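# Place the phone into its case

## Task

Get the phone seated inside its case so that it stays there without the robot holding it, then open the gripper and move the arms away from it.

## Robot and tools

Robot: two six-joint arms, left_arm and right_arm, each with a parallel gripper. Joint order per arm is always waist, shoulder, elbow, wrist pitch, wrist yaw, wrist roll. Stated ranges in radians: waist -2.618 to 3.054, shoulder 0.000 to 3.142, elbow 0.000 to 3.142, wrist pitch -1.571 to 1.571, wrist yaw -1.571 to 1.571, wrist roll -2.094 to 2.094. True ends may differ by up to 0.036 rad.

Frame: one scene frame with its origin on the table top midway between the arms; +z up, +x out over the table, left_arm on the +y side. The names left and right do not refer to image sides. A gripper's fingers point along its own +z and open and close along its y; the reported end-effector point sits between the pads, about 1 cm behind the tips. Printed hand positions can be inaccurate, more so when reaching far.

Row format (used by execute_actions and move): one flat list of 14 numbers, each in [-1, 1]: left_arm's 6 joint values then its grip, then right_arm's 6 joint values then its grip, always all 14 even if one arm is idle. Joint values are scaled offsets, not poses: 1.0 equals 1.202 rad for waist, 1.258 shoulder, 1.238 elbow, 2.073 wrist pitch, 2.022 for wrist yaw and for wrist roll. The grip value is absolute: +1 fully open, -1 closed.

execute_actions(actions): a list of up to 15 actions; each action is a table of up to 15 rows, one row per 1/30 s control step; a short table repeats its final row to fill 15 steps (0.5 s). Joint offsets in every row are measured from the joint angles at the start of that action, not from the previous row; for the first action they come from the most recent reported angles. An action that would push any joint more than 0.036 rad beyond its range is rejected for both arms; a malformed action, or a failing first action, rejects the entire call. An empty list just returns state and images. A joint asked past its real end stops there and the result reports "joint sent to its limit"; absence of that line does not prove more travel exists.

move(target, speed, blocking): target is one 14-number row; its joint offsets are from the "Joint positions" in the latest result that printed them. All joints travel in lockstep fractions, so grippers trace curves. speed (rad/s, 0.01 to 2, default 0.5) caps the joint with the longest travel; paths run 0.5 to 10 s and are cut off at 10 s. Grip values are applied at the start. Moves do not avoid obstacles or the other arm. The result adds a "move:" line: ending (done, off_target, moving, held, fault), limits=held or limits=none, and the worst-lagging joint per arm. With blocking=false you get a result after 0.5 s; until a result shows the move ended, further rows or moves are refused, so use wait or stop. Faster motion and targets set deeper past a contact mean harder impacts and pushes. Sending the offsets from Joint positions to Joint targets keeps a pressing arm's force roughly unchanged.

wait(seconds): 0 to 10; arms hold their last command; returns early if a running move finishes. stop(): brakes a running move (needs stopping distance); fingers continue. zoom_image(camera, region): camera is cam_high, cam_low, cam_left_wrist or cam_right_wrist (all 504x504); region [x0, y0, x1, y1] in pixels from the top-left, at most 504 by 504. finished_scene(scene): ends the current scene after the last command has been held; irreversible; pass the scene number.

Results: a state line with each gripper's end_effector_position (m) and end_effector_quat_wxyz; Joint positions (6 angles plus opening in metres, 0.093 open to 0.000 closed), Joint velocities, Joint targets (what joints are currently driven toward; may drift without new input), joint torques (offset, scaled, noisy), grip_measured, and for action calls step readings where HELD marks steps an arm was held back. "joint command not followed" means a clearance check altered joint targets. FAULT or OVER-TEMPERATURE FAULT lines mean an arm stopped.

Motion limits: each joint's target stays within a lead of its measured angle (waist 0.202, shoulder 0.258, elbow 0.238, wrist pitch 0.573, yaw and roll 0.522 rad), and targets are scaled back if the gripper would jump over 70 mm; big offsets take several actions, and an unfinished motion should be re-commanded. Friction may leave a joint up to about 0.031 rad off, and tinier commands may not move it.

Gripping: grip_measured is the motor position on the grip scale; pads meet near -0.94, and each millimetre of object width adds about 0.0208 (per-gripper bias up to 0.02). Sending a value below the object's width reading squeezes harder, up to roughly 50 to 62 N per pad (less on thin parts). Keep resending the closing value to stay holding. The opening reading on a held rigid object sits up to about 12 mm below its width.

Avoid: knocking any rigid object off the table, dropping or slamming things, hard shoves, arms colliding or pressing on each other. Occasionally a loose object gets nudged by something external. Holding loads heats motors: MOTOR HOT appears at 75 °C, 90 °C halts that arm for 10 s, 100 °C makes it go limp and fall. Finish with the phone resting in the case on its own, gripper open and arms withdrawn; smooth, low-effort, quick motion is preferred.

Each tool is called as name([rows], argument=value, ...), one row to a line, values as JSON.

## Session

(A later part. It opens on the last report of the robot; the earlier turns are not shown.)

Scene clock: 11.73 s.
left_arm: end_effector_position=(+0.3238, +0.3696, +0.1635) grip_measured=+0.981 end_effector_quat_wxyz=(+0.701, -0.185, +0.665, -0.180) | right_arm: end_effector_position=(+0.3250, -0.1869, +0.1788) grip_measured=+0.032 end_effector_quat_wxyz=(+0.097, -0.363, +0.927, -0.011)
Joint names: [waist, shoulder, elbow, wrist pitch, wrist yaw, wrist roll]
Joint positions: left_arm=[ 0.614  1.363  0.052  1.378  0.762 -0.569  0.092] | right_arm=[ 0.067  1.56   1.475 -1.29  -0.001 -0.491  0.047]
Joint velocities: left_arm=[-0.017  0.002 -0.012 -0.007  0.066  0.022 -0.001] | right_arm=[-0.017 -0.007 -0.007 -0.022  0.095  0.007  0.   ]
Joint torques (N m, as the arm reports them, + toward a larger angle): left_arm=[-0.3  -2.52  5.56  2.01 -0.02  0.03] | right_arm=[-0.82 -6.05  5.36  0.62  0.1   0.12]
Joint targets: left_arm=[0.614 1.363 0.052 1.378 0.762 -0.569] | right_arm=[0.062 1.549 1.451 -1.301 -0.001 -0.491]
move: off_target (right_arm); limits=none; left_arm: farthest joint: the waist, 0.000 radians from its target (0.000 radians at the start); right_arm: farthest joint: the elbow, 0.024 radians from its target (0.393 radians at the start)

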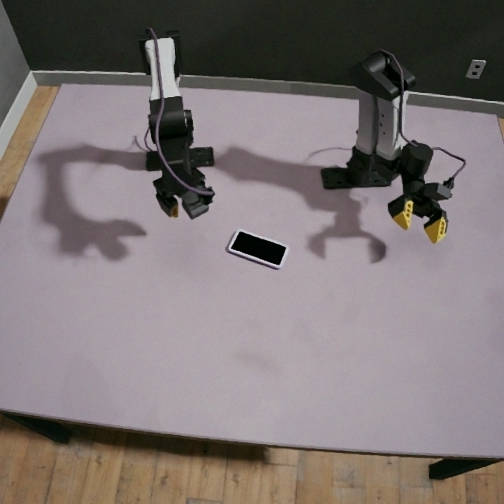

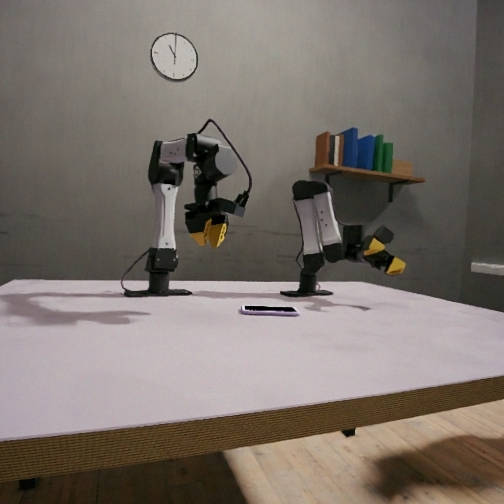

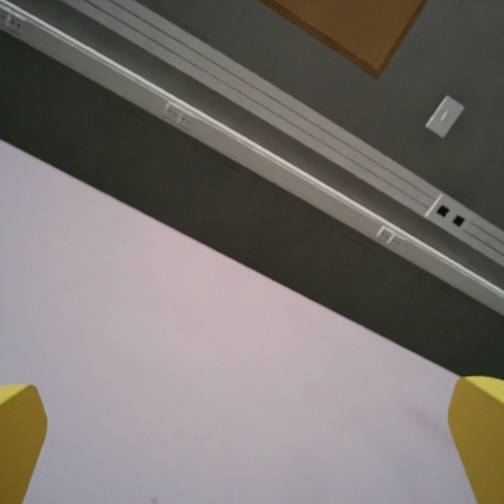

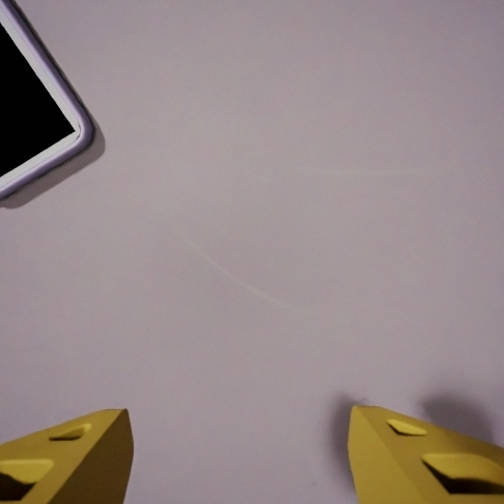

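zoom_image(camera="cam_low", region=[230, 285, 310, 330])

zoom_image(camera="cam_high", region=[215, 210, 295, 290])

zoom_image(camera="cam_right_wrist", region=[0, 0, 150, 220])

Region (230, 285, 310, 330) of cam_low's 504x504 image, scaled by 6.300, with more detail than that image has; it fills the top 284 rows of this view, and the rest is white.

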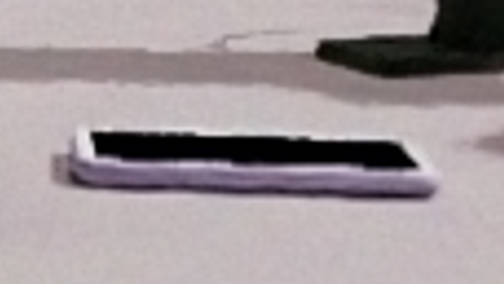

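Region (215, 210, 295, 290) of cam_high's 504x504 image, scaled by 6.300, with more detail than that image has.

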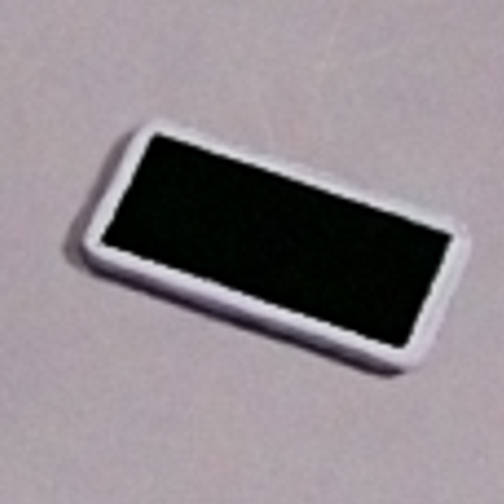

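Region (0, 0, 150, 220) of cam_right_wrist's 504x504 image, scaled by 2.291, with more detail than that image has; it fills the left 344 columns of this view, and the rest is white.

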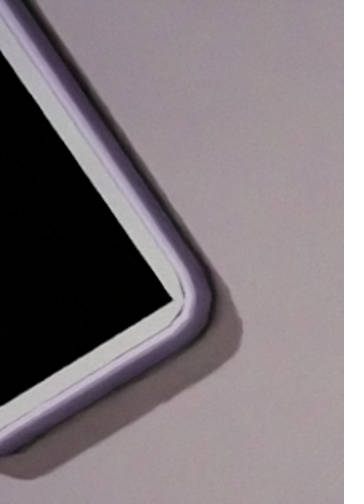

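All four screen corners dropped by the same amount and the lip covers the phone's edges. Both arms are clear.

finished_scene(scene=2)

The scene is finished: the task was done.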